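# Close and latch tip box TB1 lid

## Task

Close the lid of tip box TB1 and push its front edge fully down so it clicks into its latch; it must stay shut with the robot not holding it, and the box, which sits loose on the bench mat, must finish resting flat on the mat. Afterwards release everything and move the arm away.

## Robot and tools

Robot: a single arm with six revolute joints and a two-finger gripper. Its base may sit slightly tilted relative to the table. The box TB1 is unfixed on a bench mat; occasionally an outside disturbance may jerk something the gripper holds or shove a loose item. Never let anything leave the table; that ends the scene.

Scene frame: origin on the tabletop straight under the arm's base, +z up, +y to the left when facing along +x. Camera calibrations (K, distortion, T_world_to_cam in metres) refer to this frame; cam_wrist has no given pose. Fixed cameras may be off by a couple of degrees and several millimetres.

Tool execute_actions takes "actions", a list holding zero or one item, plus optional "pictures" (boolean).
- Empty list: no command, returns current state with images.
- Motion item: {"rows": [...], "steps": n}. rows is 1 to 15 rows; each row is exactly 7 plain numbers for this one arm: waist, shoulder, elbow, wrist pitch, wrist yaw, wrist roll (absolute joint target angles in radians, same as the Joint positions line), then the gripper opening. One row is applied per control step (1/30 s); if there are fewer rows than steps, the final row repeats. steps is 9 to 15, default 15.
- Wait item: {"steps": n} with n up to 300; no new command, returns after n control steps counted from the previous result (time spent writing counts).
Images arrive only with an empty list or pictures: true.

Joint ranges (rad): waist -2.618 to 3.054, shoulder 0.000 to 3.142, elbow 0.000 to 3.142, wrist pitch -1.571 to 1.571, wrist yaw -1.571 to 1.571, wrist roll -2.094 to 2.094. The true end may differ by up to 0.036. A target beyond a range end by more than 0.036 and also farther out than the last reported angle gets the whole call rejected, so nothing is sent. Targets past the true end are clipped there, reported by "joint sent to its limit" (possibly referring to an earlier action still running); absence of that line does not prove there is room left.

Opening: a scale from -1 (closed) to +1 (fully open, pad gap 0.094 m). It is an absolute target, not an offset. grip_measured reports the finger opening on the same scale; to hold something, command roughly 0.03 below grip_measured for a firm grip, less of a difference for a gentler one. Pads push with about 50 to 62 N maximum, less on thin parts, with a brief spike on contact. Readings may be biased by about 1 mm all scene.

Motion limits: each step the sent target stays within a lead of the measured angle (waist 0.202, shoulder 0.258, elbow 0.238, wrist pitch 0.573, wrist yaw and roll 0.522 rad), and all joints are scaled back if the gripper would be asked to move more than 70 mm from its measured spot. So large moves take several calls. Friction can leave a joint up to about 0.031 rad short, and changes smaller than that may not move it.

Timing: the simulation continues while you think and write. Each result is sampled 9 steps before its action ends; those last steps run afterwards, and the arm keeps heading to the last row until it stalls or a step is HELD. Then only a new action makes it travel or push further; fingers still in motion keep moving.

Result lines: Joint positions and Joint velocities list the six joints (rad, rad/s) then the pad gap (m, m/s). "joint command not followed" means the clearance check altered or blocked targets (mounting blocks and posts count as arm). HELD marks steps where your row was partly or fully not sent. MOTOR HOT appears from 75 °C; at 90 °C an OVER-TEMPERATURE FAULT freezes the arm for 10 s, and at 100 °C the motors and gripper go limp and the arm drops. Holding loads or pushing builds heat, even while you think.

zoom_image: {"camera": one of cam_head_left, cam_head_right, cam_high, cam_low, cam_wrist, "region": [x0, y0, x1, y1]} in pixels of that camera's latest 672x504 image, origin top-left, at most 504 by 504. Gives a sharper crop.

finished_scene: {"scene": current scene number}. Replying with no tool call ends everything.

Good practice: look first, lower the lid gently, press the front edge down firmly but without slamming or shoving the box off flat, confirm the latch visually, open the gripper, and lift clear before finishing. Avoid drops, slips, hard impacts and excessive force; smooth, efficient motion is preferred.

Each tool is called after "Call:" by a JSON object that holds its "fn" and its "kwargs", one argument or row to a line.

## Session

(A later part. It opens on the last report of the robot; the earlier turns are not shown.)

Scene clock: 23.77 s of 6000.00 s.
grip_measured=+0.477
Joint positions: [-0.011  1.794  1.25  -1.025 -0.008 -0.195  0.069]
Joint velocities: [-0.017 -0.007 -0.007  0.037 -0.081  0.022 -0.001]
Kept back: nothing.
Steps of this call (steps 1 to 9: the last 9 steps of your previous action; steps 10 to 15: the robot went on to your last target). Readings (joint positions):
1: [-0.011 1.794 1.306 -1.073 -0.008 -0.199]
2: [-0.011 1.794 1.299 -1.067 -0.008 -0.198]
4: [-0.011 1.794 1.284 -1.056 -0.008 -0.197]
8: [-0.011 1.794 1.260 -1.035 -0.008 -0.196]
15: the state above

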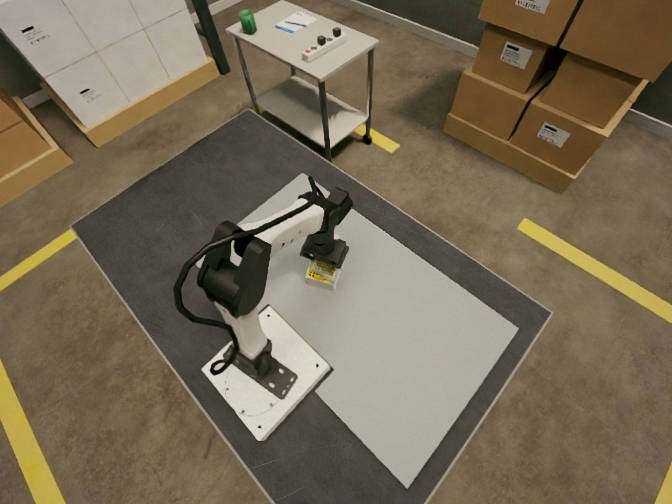

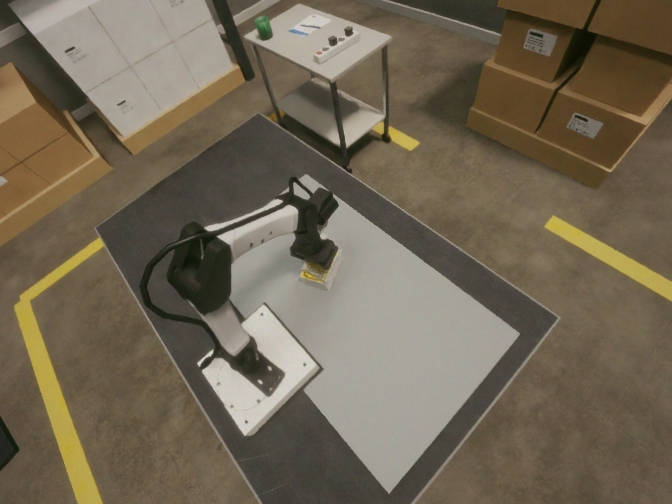

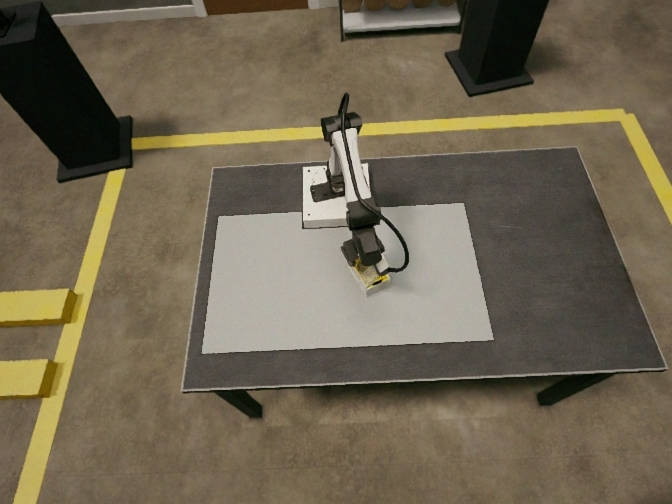

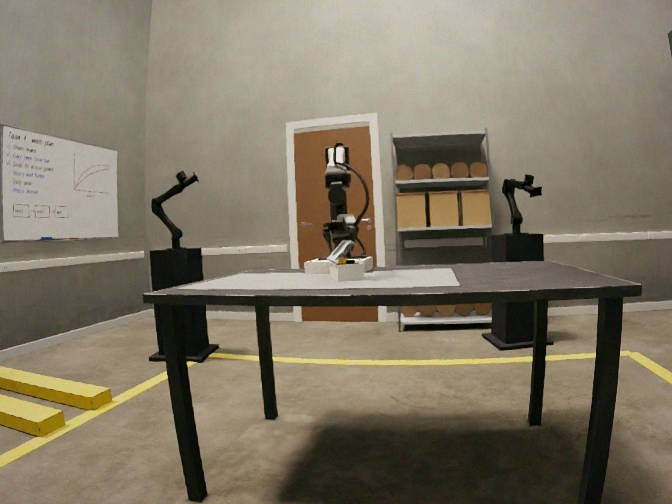

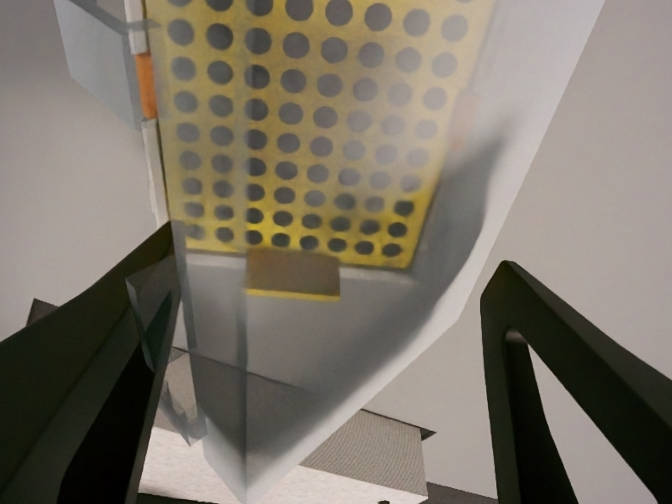

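Call:
{"fn": "execute_actions", "kwargs": {
  "actions": [
    {"rows":[[-0.004,1.775,1.227,-1.005,0.021,-0.175,0.48],[-0.001,1.775,1.226,-1.003,0.032,-0.169,0.485],[0.002,1.775,1.225,-1.000,0.044,-0.161,0.49],[0.007,1.775,1.223,-0.998,0.057,-0.154,0.51],[0.013,1.775,1.220,-0.994,0.071,-0.146,0.52],[0.020,1.775,1.217,-0.991,0.086,-0.137,0.545],[0.028,1.775,1.214,-0.988,0.101,-0.128,0.57],[0.036,1.775,1.211,-0.985,0.116,-0.120,0.60],[0.045,1.775,1.207,-0.981,0.130,-0.111,0.63],[0.053,1.775,1.204,-0.978,0.145,-0.103,0.66],[0.062,1.775,1.200,-0.975,0.160,-0.094,0.69],[0.070,1.775,1.196,-0.972,0.172,-0.087,0.72],[0.078,1.775,1.193,-0.970,0.185,-0.080,0.75],[0.087,1.775,1.189,-0.967,0.197,-0.072,0.78],[0.094,1.775,1.186,-0.964,0.210,-0.065,0.81]],"steps":15}
  ]
}}

Call:
{"fn": "execute_actions", "kwargs": {
  "actions": [
    {"rows":[[0.101,1.775,1.183,-0.962,0.218,-0.059,0.84],[0.109,1.775,1.180,-0.960,0.226,-0.054,0.86],[0.116,1.775,1.177,-0.958,0.233,-0.048,0.89],[0.122,1.775,1.174,-0.955,0.240,-0.042,0.915],[0.128,1.775,1.171,-0.953,0.247,-0.037,0.92],[0.134,1.775,1.168,-0.951,0.254,-0.031,0.93],[0.140,1.775,1.165,-0.949,0.261,-0.025,0.93],[0.146,1.775,1.162,-0.947,0.268,-0.020,0.94],[0.152,1.775,1.159,-0.945,0.275,-0.014,0.94],[0.158,1.775,1.156,-0.943,0.282,-0.008,0.94],[0.164,1.775,1.154,-0.941,0.288,-0.003,0.94],[0.170,1.775,1.152,-0.938,0.294,0.003,0.94],[0.176,1.775,1.150,-0.936,0.300,0.009,0.94],[0.182,1.775,1.148,-0.934,0.305,0.014,0.94],[0.188,1.775,1.147,-0.932,0.310,0.02,0.94]],"steps":15}
  ]
}}

Call:
{"fn": "execute_actions", "kwargs": {
  "actions": [
    {"rows":[[0.194,1.775,1.146,-0.932,0.31,0.023,0.94],[0.199,1.775,1.145,-0.932,0.31,0.026,0.94],[0.203,1.775,1.145,-0.932,0.31,0.029,0.94],[0.206,1.775,1.145,-0.932,0.31,0.032,0.94],[0.209,1.775,1.145,-0.932,0.31,0.035,0.94],[0.212,1.775,1.145,-0.932,0.31,0.038,0.94],[0.215,1.775,1.145,-0.932,0.31,0.041,0.94],[0.218,1.775,1.145,-0.932,0.31,0.044,0.94],[0.221,1.775,1.145,-0.932,0.31,0.047,0.94],[0.224,1.775,1.145,-0.932,0.31,0.05,0.94],[0.227,1.775,1.145,-0.932,0.31,0.05,0.94],[0.230,1.775,1.145,-0.932,0.31,0.05,0.94],[0.233,1.775,1.145,-0.932,0.31,0.05,0.94],[0.236,1.775,1.145,-0.932,0.31,0.05,0.94],[0.239,1.775,1.145,-0.932,0.31,0.05,0.94]],"steps":15}
  ],
  "pictures": true
}}

Call:
{"fn": "zoom_image", "kwargs": {
  "camera": "cam_low",
  "region": [295, 200, 385, 290]
}}

Call:
{"fn": "execute_actions", "kwargs": {
  "actions": [
    {"steps":13}
  ],
  "pictures": true
}}

Call:
{"fn": "zoom_image", "kwargs": {
  "camera": "cam_low",
  "region": [295, 200, 385, 290]
}}

Scene clock: 28.47 s of 6000.00 s.
grip_measured=+0.532
Joint positions: [ 0.     1.794  1.248 -1.013  0.03  -0.171  0.072]
Joint velocities: [ 0.154 -0.012 -0.066  0.139  0.359  0.081  0.022]
Steps of this call (steps 1 to 15: the robot went on to your last target; steps 16 to 90: nothing new was sent; then 1.50 s passed at rest; steps 91 to 96: the first 6 steps of this action). Readings (joint positions):
91: [-0.011 1.794 1.250 -1.023 -0.007 -0.193]
92: [-0.011 1.794 1.250 -1.022 -0.003 -0.191]
94: [-0.008 1.794 1.250 -1.019 0.011 -0.182]
96: the state above

Scene clock: 28.97 s of 6000.00 s.
grip_measured=+0.922
Joint positions: [ 0.117  1.794  1.195 -0.972  0.204 -0.065  0.09 ]
Joint velocities: [ 0.183 -0.017 -0.085  0.066  0.242  0.168  0.01 ]
Steps of this call (steps 1 to 9: the last 9 steps of your previous action; steps 10 to 15: the first 6 steps of this action). Readings (joint positions):
10: [0.082 1.794 1.210 -0.985 0.155 -0.098]
11: [0.090 1.794 1.207 -0.982 0.166 -0.091]
13: [0.104 1.794 1.201 -0.977 0.186 -0.077]
15: the state above

Scene clock: 29.47 s of 6000.00 s.
grip_measured=+0.937
Joint positions: [ 0.201  1.794  1.166 -0.947  0.289  0.014  0.091]
Joint velocities: [ 0.095 -0.002  0.002 -0.022  0.066  0.139  0.001]
Steps of this call (steps 1 to 9: the last 9 steps of your previous action; steps 10 to 15: the first 6 steps of this action). Readings (joint positions):
10: [0.177 1.794 1.169 -0.951 0.276 -0.007]
11: [0.183 1.794 1.168 -0.950 0.280 -0.002]
13: [0.193 1.794 1.167 -0.948 0.286 0.006]
15: the state above

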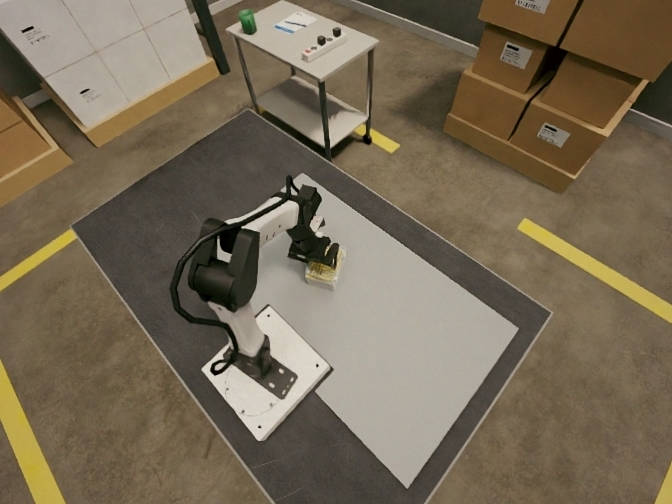

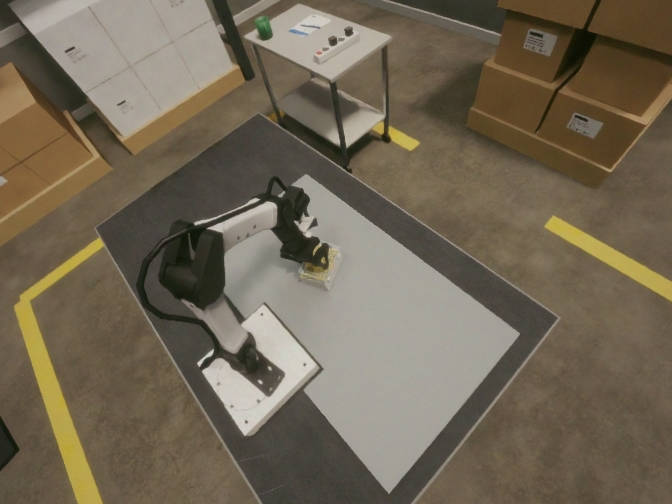

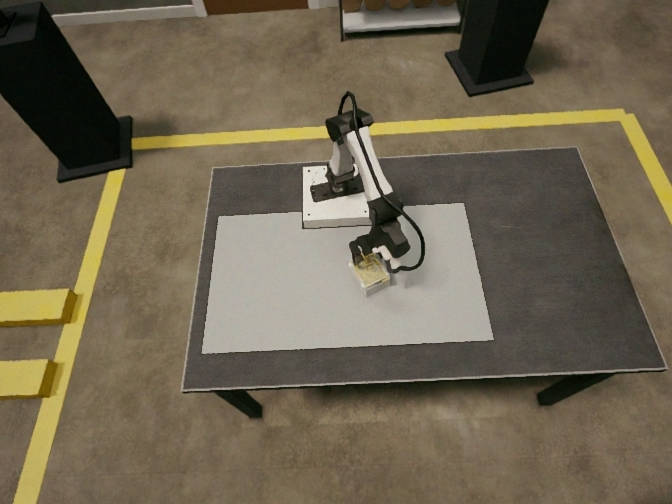

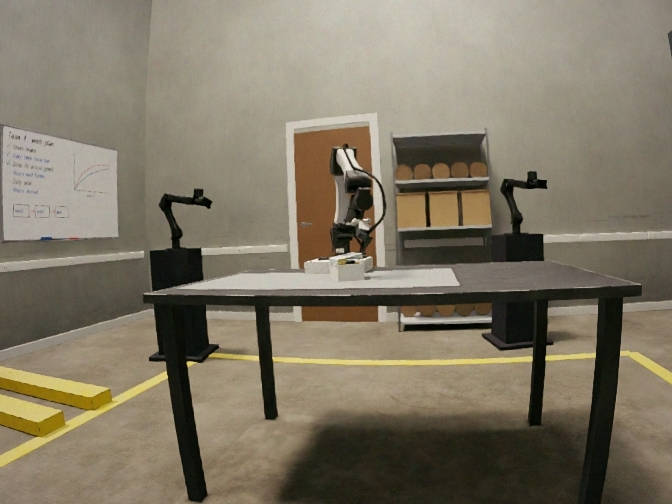

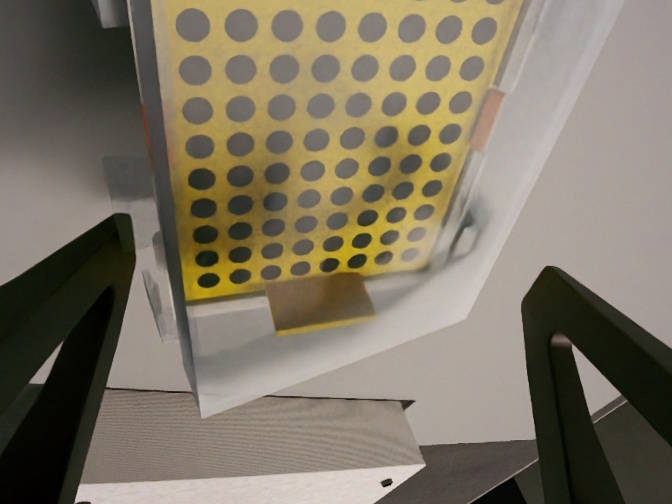

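Region (295, 200, 385, 290) of cam_low's 672x504 image, scaled by 5.600, with more detail than that image has.

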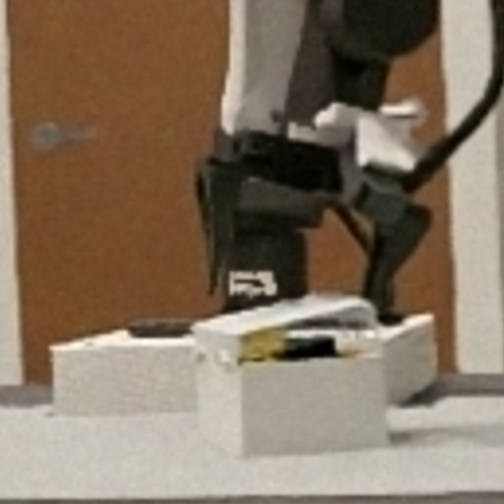

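Scene clock: 29.90 s of 6000.00 s.
grip_measured=+0.937
Joint positions: [ 0.233  1.794  1.166 -0.943  0.297  0.04   0.091]
Joint velocities: [ 0.007  0.017  0.012  0.037 -0.022 -0.037 -0.002]
Kept back: nothing.
Steps of this call (steps 1 to 9: the last 9 steps of your previous action; steps 10 to 13: the robot went on to your last target). Readings (joint positions):
1: [0.204 1.794 1.166 -0.946 0.291 0.018]
2: [0.207 1.794 1.166 -0.945 0.292 0.021]
4: [0.212 1.794 1.166 -0.945 0.293 0.028]
8: [0.223 1.794 1.166 -0.944 0.296 0.037]
13: the state above

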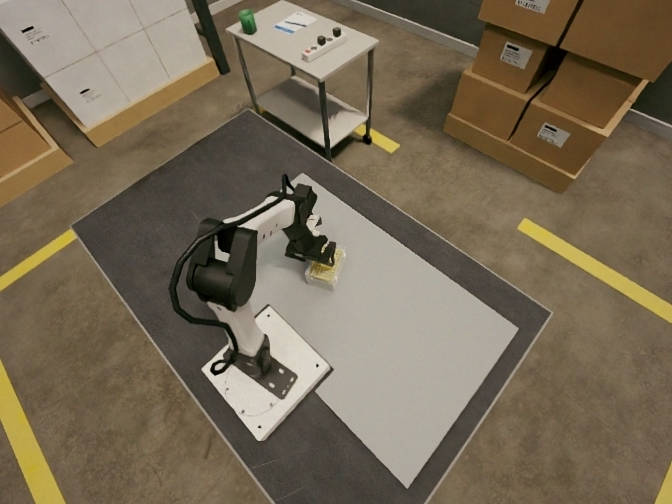

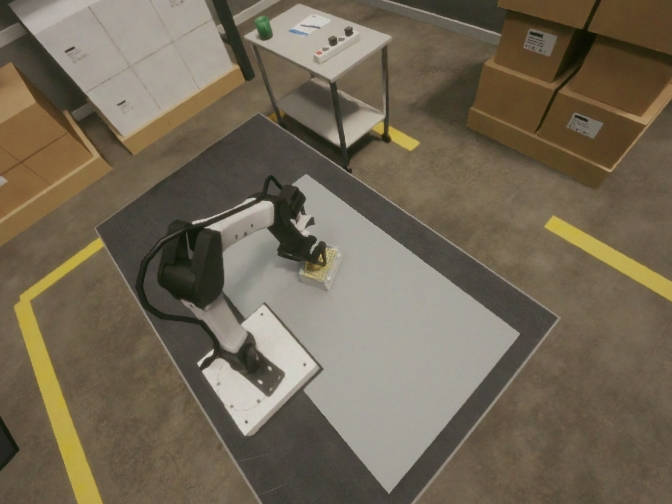

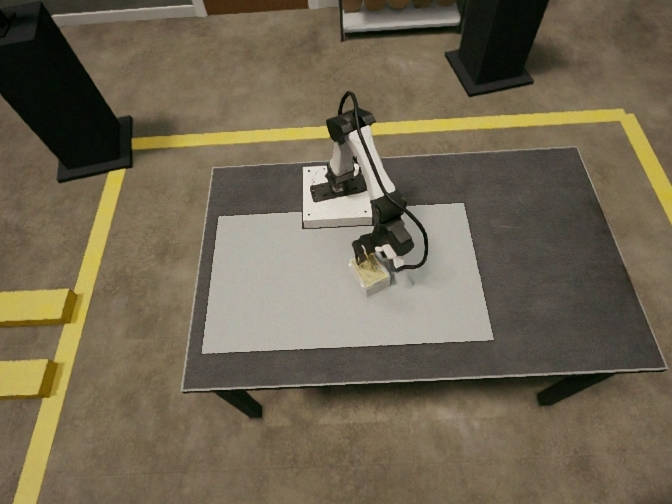

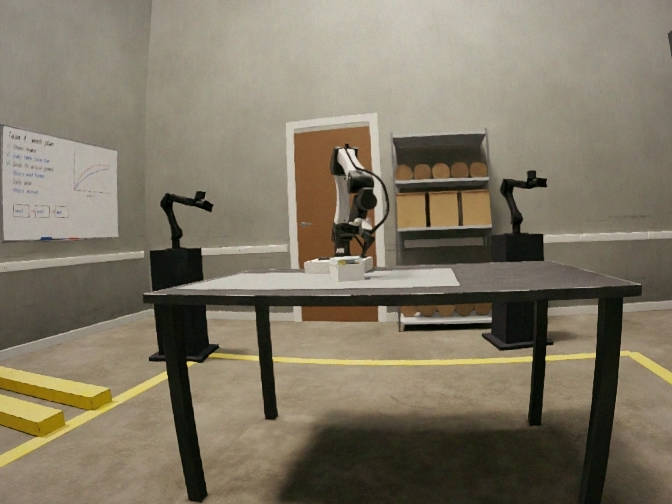

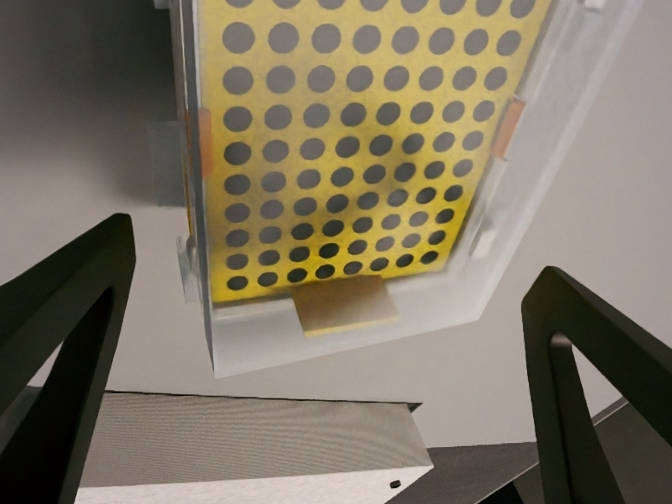

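Region (295, 200, 385, 290) of cam_low's 672x504 image, scaled by 5.600, with more detail than that image has.

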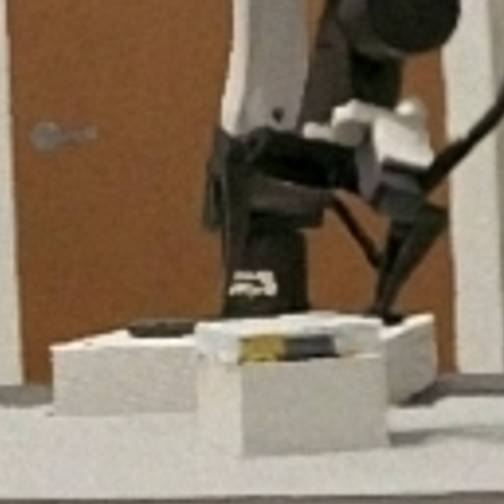

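Call:
{"fn": "execute_actions", "kwargs": {
  "actions": [
    {"rows":[[0.228,1.78,1.192,-0.951,0.284,0.035,0.94],[0.228,1.782,1.197,-0.954,0.266,0.03,0.94],[0.228,1.784,1.206,-0.958,0.237,0.025,0.94],[0.227,1.786,1.217,-0.963,0.201,0.02,0.92],[0.225,1.788,1.229,-0.970,0.160,0.015,0.87],[0.222,1.79,1.243,-0.976,0.116,0.01,0.80],[0.217,1.792,1.255,-0.983,0.075,0.005,0.69],[0.212,1.794,1.266,-0.988,0.039,0,0.56],[0.206,1.796,1.275,-0.992,0.010,-0.005,0.42],[0.199,1.798,1.280,-0.995,-0.008,-0.01,0.26],[0.192,1.80,1.282,-0.996,-0.014,-0.015,0.10],[0.185,1.802,1.282,-0.996,-0.014,-0.022,-0.05],[0.179,1.804,1.282,-0.996,-0.014,-0.022,-0.20],[0.174,1.806,1.282,-0.996,-0.014,-0.022,-0.32],[0.169,1.808,1.282,-0.996,-0.014,-0.022,-0.43]],"steps":15}
  ]
}}

Call:
{"fn": "execute_actions", "kwargs": {
  "actions": [
    {"rows":[[0.166,1.81,1.282,-0.996,-0.014,-0.022,-0.51],[0.164,1.812,1.28,-0.996,-0.014,-0.022,-0.56],[0.163,1.814,1.277,-0.996,-0.014,-0.022,-0.575],[0.163,1.818,1.274,-0.996,-0.014,-0.022,-0.575],[0.163,1.823,1.271,-0.996,-0.014,-0.022,-0.575],[0.163,1.828,1.268,-0.996,-0.014,-0.022,-0.575],[0.163,1.834,1.265,-0.996,-0.014,-0.022,-0.575],[0.163,1.840,1.262,-0.996,-0.014,-0.022,-0.575],[0.163,1.846,1.259,-0.996,-0.014,-0.022,-0.575],[0.163,1.852,1.256,-0.996,-0.014,-0.022,-0.575],[0.163,1.858,1.253,-0.996,-0.014,-0.022,-0.575],[0.163,1.864,1.250,-0.996,-0.014,-0.022,-0.575],[0.163,1.870,1.247,-0.996,-0.014,-0.022,-0.575],[0.163,1.876,1.244,-0.996,-0.014,-0.022,-0.575],[0.163,1.882,1.240,-0.996,-0.014,-0.022,-0.575]],"steps":15}
  ]
}}

Call:
{"fn": "execute_actions", "kwargs": {
  "actions": [
    {"rows":[[0.163,1.886,1.237,-0.996,-0.016,-0.022,-0.575],[0.163,1.890,1.234,-0.996,-0.018,-0.022,-0.575],[0.163,1.894,1.231,-0.996,-0.02,-0.022,-0.575],[0.163,1.898,1.228,-0.996,-0.02,-0.022,-0.575],[0.163,1.902,1.225,-0.996,-0.02,-0.022,-0.575],[0.163,1.906,1.222,-0.996,-0.02,-0.022,-0.575],[0.163,1.910,1.219,-0.996,-0.02,-0.022,-0.575],[0.163,1.914,1.216,-0.996,-0.02,-0.022,-0.575],[0.163,1.918,1.213,-0.996,-0.02,-0.022,-0.575],[0.163,1.922,1.210,-0.996,-0.02,-0.022,-0.575],[0.163,1.926,1.207,-0.996,-0.02,-0.022,-0.575],[0.163,1.93,1.205,-0.996,-0.02,-0.022,-0.575]],"steps":12}
  ]
}}

Call:
{"fn": "execute_actions", "kwargs": {
  "actions": [
    {"steps":11}
  ],
  "pictures": true
}}

Call:
{"fn": "zoom_image", "kwargs": {
  "camera": "cam_low",
  "region": [315, 230, 375, 290]
}}

Call:
{"fn": "execute_actions", "kwargs": {
  "actions": [
    {"rows":[[0.163,1.91,1.22,-0.996,-0.014,-0.022,-0.575],[0.163,1.89,1.235,-0.996,-0.014,-0.022,-0.575],[0.163,1.87,1.25,-0.996,-0.014,-0.022,-0.575],[0.163,1.85,1.265,-0.996,-0.014,-0.022,-0.575],[0.163,1.835,1.275,-0.996,-0.014,-0.022,-0.575],[0.163,1.82,1.28,-0.996,-0.014,-0.022,-0.575],[0.163,1.805,1.282,-0.996,-0.014,-0.022,-0.575],[0.163,1.79,1.282,-0.996,-0.014,-0.022,-0.575],[0.163,1.775,1.282,-0.996,-0.014,-0.022,-0.575],[0.163,1.76,1.282,-0.996,-0.014,-0.022,-0.575],[0.163,1.75,1.282,-0.996,-0.014,-0.022,-0.575],[0.163,1.745,1.282,-0.996,-0.014,-0.022,-0.575]],"steps":12}
  ]
}}

Call:
{"fn": "execute_actions", "kwargs": {
  "actions": [
    {"steps":13}
  ],
  "pictures": true
}}

Call:
{"fn": "zoom_image", "kwargs": {
  "camera": "cam_low",
  "region": [315, 230, 375, 290]
}}

Scene clock: 34.43 s of 6000.00 s.
grip_measured=+0.836
Joint positions: [ 0.232  1.794  1.193 -0.956  0.233  0.032  0.086]
Joint velocities: [-0.017  0.002  0.339 -0.11  -0.828 -0.125 -0.066]
Steps of this call (steps 1 to 30: the robot went on to your last target; steps 31 to 90: nothing new was sent; then 1.33 s passed at rest; steps 91 to 96: the first 6 steps of this action). Readings (joint positions):
91: [0.233 1.794 1.166 -0.943 0.298 0.042]
92: [0.233 1.794 1.166 -0.943 0.295 0.042]
94: [0.233 1.794 1.174 -0.948 0.275 0.038]
96: the state above

Scene clock: 34.93 s of 6000.00 s.
grip_measured=-0.572
Joint positions: [ 0.168  1.797  1.261 -0.981  0.008 -0.011  0.02 ]
Joint velocities: [-0.002  0.095  0.002  0.022 -0.007  0.022 -0.001]
Steps of this call (steps 1 to 9: the last 9 steps of your previous action; steps 10 to 15: the first 6 steps of this action). Readings (joint positions):
10: [0.180 1.794 1.261 -0.976 0.028 -0.005]
11: [0.175 1.794 1.261 -0.977 0.022 -0.007]
13: [0.169 1.794 1.261 -0.980 0.014 -0.010]
15: the state above

Scene clock: 35.33 s of 6000.00 s.
grip_measured=-0.572
Joint positions: [ 0.168  1.868  1.261 -0.984 -0.004 -0.014  0.02 ]
Joint velocities: [-0.002  0.085  0.002  0.022  0.022  0.051 -0.001]
Steps of this call (steps 1 to 9: the last 9 steps of your previous action; steps 10 to 12: the first 3 steps of this action). Readings (joint positions):
10: [0.168 1.861 1.261 -0.984 -0.002 -0.014]
11: [0.168 1.864 1.261 -0.984 -0.004 -0.014]
12: the state above

Scene clock: 35.70 s of 6000.00 s.
grip_measured=-0.572
Joint positions: [ 0.168  1.871  1.261 -0.985 -0.004 -0.014  0.02 ]
Joint velocities: [ 0.012  0.012 -0.002 -0.037  0.066 -0.022 -0.   ]
Kept back: nothing.
Steps of this call (steps 1 to 9: the last 9 steps of your previous action; steps 10 to 11: the robot went on to your last target). Readings (joint positions):
1: [0.168 1.868 1.261 -0.985 -0.004 -0.014]
2: [0.168 1.868 1.261 -0.985 -0.004 -0.014]
4: [0.168 1.868 1.261 -0.985 -0.004 -0.014]
8: [0.168 1.871 1.261 -0.985 -0.004 -0.014]
11: the state above

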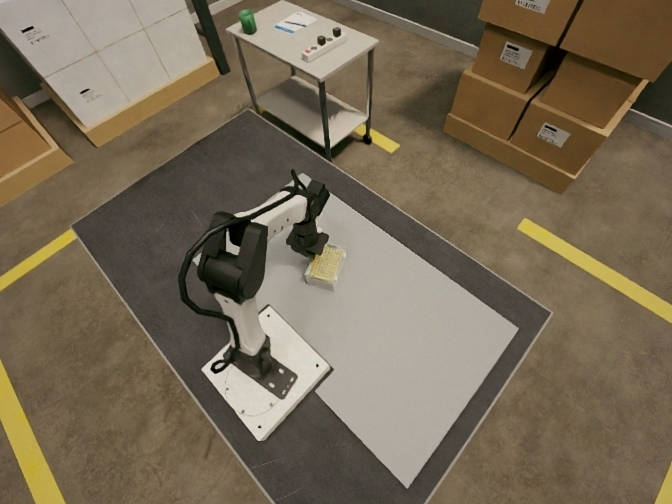

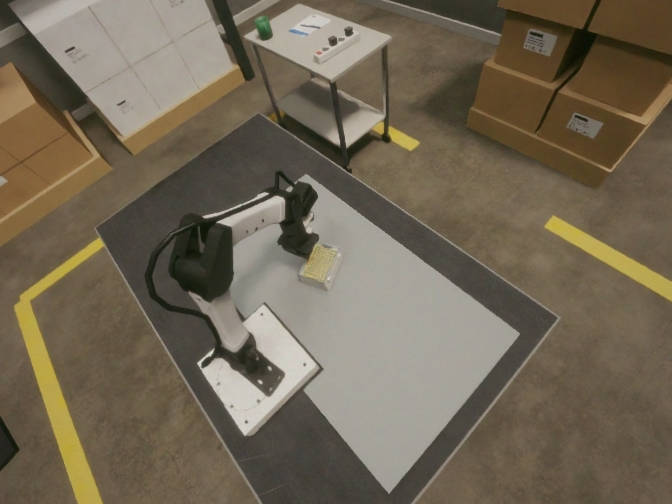

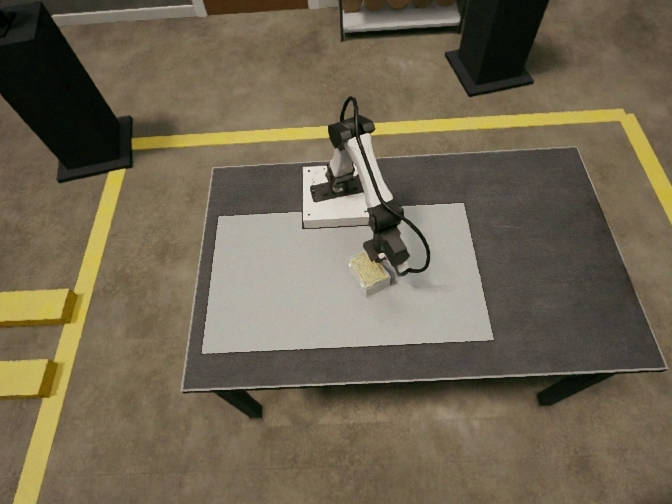

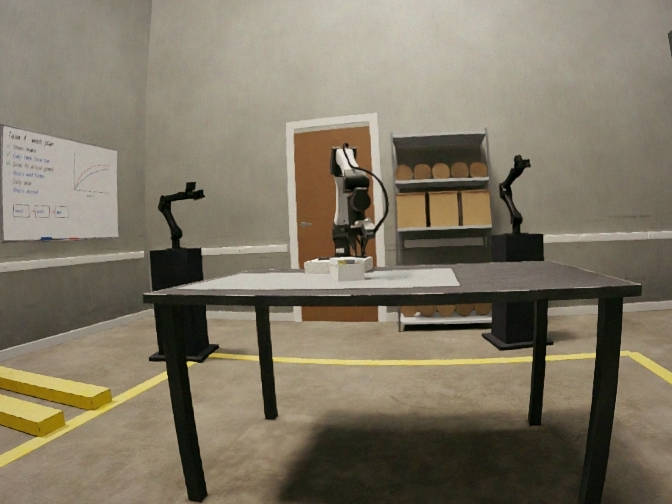

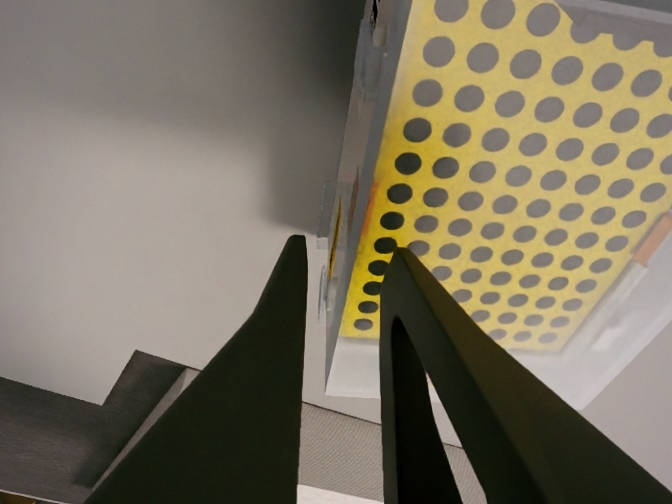

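Region (315, 230, 375, 290) of cam_low's 672x504 image, scaled by 8.400, with more detail than that image has.

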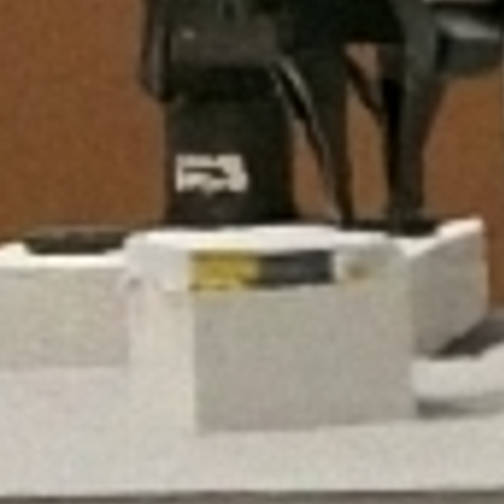

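Scene clock: 35.80 s of 6000.00 s.
grip_measured=-0.572
Joint positions: [ 0.168  1.869  1.261 -0.985 -0.004 -0.014  0.02 ]
Joint velocities: [-0.012 -0.056 -0.012 -0.007 -0.095 -0.066  0.   ]
Steps of this call (steps 1 to 3: the first 3 steps of this action). Readings (joint positions):
1: [0.168 1.871 1.261 -0.985 -0.004 -0.014]
2: [0.168 1.871 1.261 -0.985 -0.004 -0.014]
3: the state above

Scene clock: 36.23 s of 6000.00 s.
grip_measured=-0.572
Joint positions: [ 0.168  1.753  1.261 -0.987 -0.004 -0.014  0.02 ]
Joint velocities: [ 0.007 -0.012 -0.007 -0.022 -0.095 -0.022  0.   ]
Kept back: nothing.
Steps of this call (steps 1 to 9: the last 9 steps of your previous action; steps 10 to 13: the robot went on to your last target). Readings (joint positions):
1: [0.168 1.866 1.261 -0.985 -0.004 -0.014]
2: [0.168 1.864 1.261 -0.986 -0.004 -0.014]
4: [0.168 1.854 1.261 -0.986 -0.004 -0.014]
8: [0.168 1.799 1.261 -0.987 -0.004 -0.014]
13: the state above

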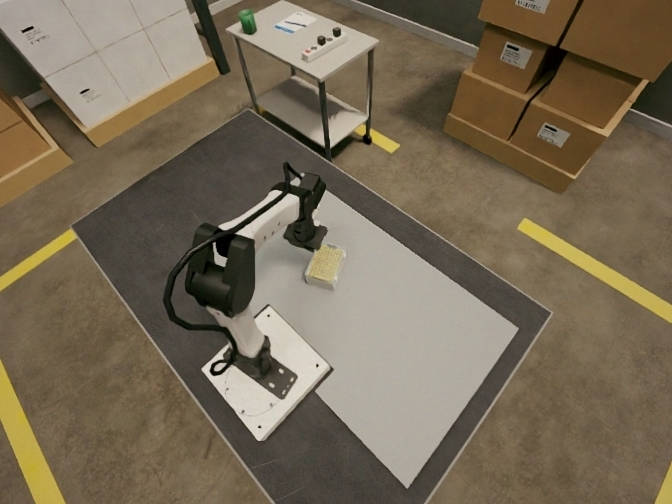

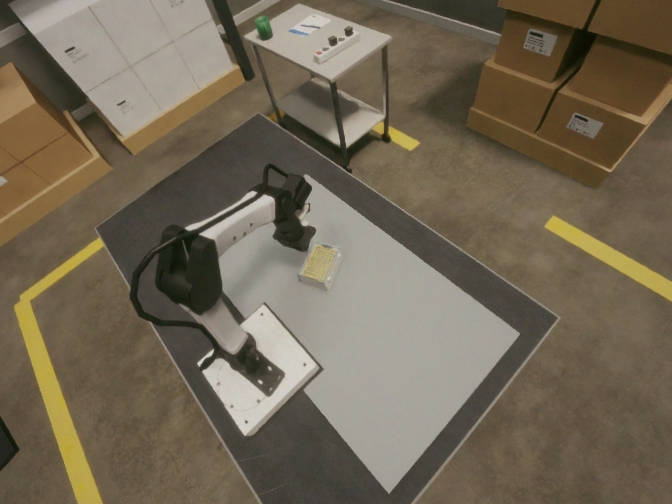

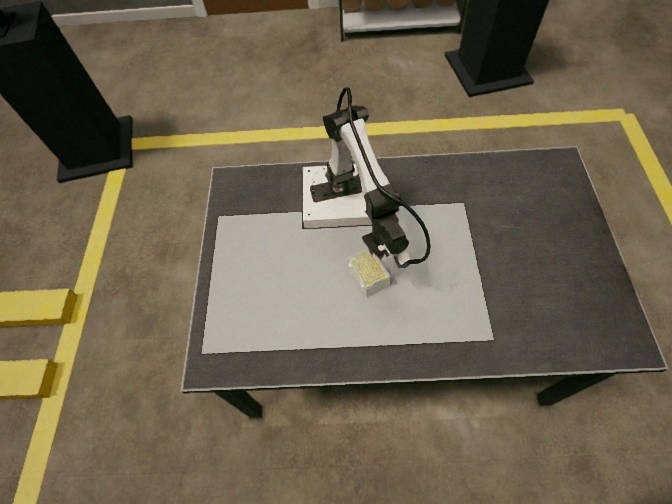

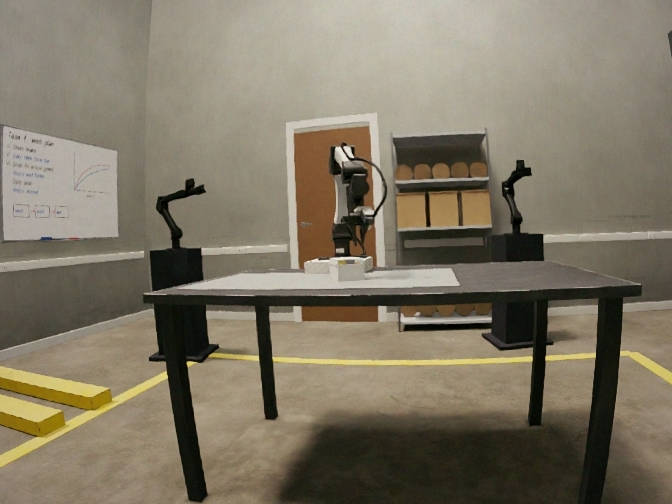

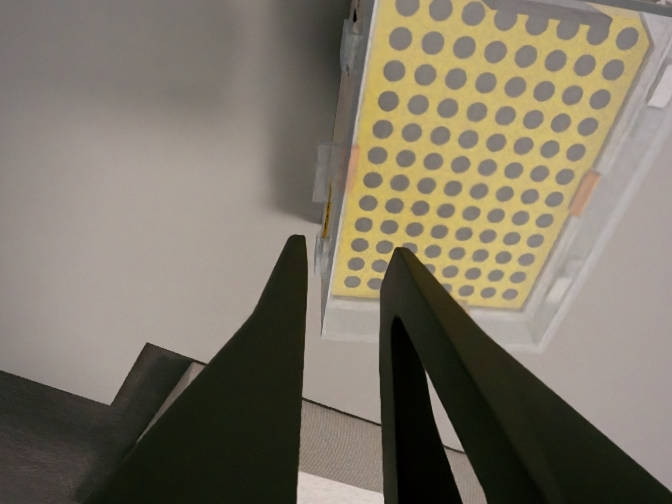

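Region (315, 230, 375, 290) of cam_low's 672x504 image, scaled by 8.400, with more detail than that image has.

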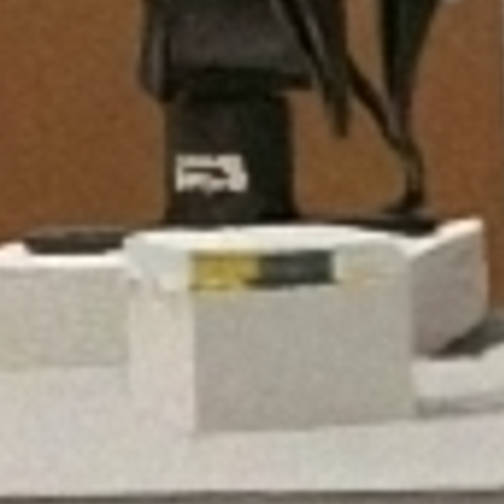

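Call:
{"fn": "zoom_image", "kwargs": {
  "camera": "cam_wrist",
  "region": [270, 0, 450, 300]
}}

Call:
{"fn": "zoom_image", "kwargs": {
  "camera": "cam_low",
  "region": [330, 250, 370, 280]
}}

Call:
{"fn": "zoom_image", "kwargs": {
  "camera": "cam_high",
  "region": [340, 245, 400, 305]
}}

Region (270, 0, 450, 300) of cam_wrist's 672x504 image, scaled by 1.680, with more detail than that image has; it fills the left 302 columns of this view, and the rest is white.

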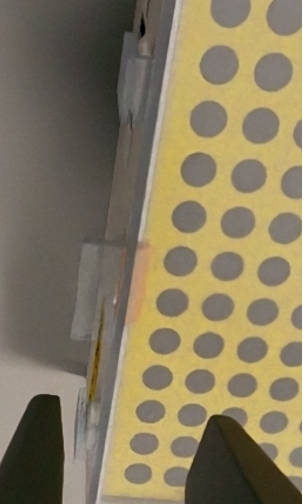

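Region (330, 250, 370, 280) of cam_low's 672x504 image, scaled by 12.600, with more detail than that image has; it fills the top 378 rows of this view, and the rest is white.

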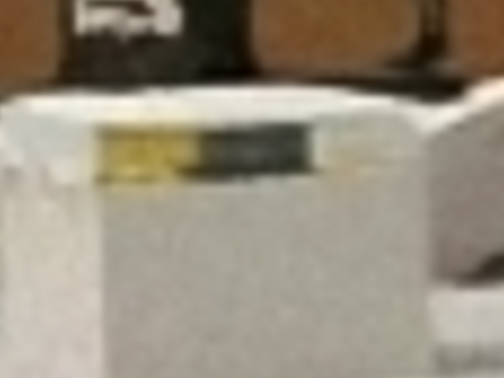

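Region (340, 245, 400, 305) of cam_high's 672x504 image, scaled by 8.400, with more detail than that image has.

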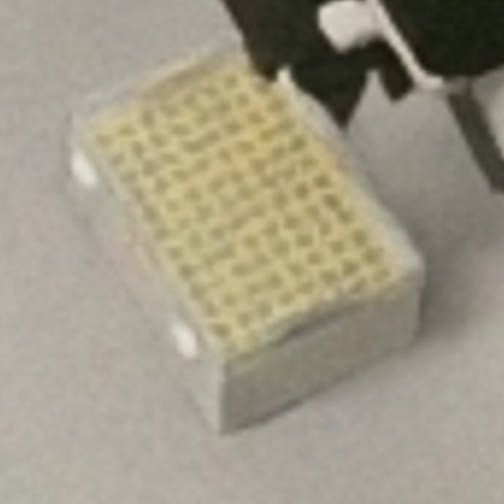

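Call:
{"fn": "execute_actions", "kwargs": {
  "actions": [
    {"rows":[[0.172,1.735,1.282,-0.998,-0.014,-0.036,-0.55],[0.185,1.730,1.282,-1.002,-0.014,-0.075,-0.5],[0.207,1.722,1.282,-1.010,-0.014,-0.137,-0.42],[0.236,1.711,1.282,-1.021,-0.014,-0.221,-0.31],[0.271,1.698,1.282,-1.034,-0.014,-0.322,-0.18],[0.310,1.683,1.282,-1.048,-0.014,-0.437,-0.03],[0.352,1.667,1.282,-1.063,-0.014,-0.559,0.13],[0.396,1.650,1.282,-1.079,-0.014,-0.685,0.29],[0.438,1.634,1.282,-1.094,-0.014,-0.807,0.45],[0.477,1.619,1.282,-1.109,-0.014,-0.922,0.6],[0.512,1.606,1.282,-1.121,-0.014,-1.024,0.74],[0.541,1.595,1.282,-1.132,-0.014,-1.107,0.85],[0.562,1.587,1.282,-1.140,-0.014,-1.170,0.93],[0.576,1.582,1.282,-1.144,-0.014,-1.209,0.98],[0.58,1.58,1.282,-1.146,-0.014,-1.222,1]],"steps":15}
  ]
}}

Call:
{"fn": "execute_actions", "kwargs": {
  "actions": [
    {"steps":20}
  ],
  "pictures": true
}}

Scene clock: 37.60 s of 6000.00 s.
grip_measured=-0.116
Joint positions: [ 0.23   1.736  1.261 -1.002 -0.004 -0.17   0.042]
Joint velocities: [ 0.867 -0.295  0.012 -0.198  0.11  -1.736  0.169]
Steps of this call (steps 1 to 30: the robot went on to your last target; steps 31 to 35: nothing new was sent; steps 36 to 41: the first 6 steps of this action). Readings (joint positions):
36: [0.168 1.753 1.261 -0.987 -0.004 -0.016]
37: [0.169 1.753 1.261 -0.988 -0.004 -0.024]
39: [0.184 1.750 1.261 -0.991 -0.004 -0.071]
41: the state above

Scene clock: 38.27 s of 6000.00 s.
grip_measured=+1.000
Joint positions: [ 0.582  1.592  1.261 -1.133 -0.014 -1.191  0.094]
Joint velocities: [-0.002  0.002  0.002 -0.022 -0.037 -0.168  0.   ]
Kept back: nothing.
Steps of this call (steps 1 to 9: the last 9 steps of your previous action; steps 10 to 20: the robot went on to your last target). Readings (joint positions):
1: [0.265 1.723 1.261 -1.009 -0.004 -0.240]
2: [0.307 1.708 1.261 -1.017 -0.004 -0.320]
4: [0.399 1.674 1.261 -1.037 -0.005 -0.505]
8: [0.548 1.611 1.261 -1.083 -0.011 -0.869]
20: the state above

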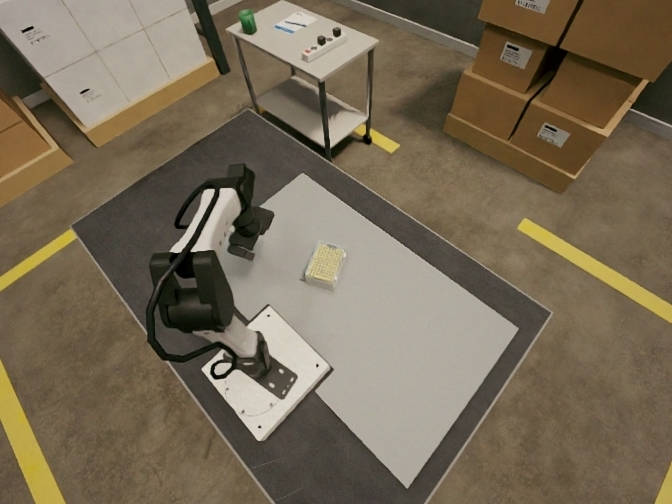

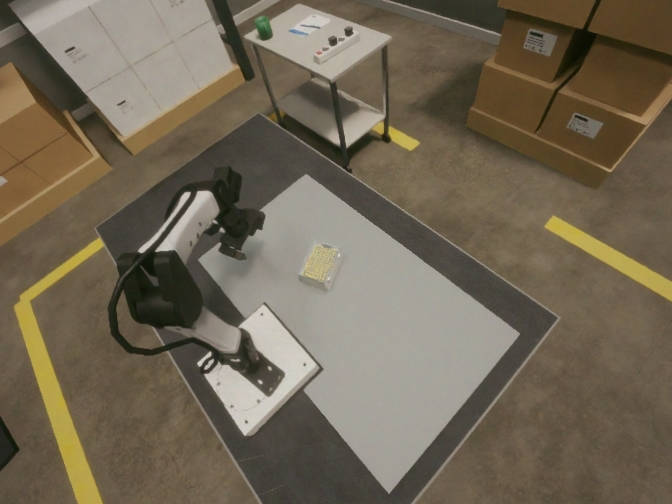

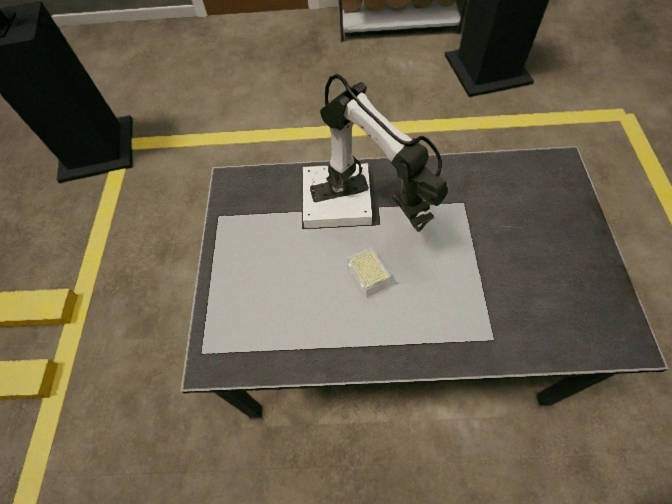

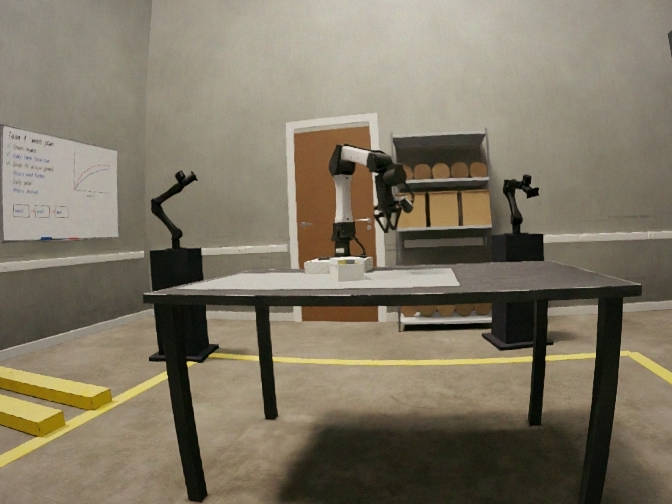

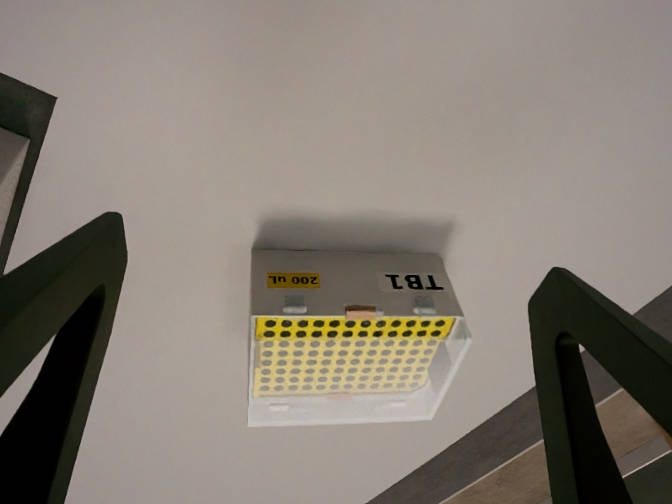

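Call:
{"fn": "zoom_image", "kwargs": {
  "camera": "cam_wrist",
  "region": [240, 260, 480, 360]
}}

Region (240, 260, 480, 360) of cam_wrist's 672x504 image, scaled by 2.100, with more detail than that image has; it fills the top 210 rows of this view, and the rest is white.

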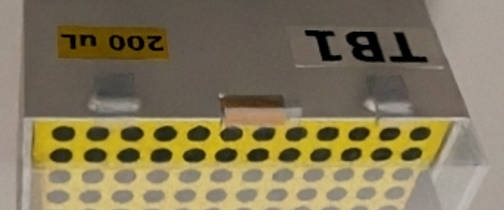

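Both latch tongues are past their catches and the lid sits flush.

Call:
{"fn": "finished_scene", "kwargs": {
  "scene": 1
}}

The scene is finished: the task was done.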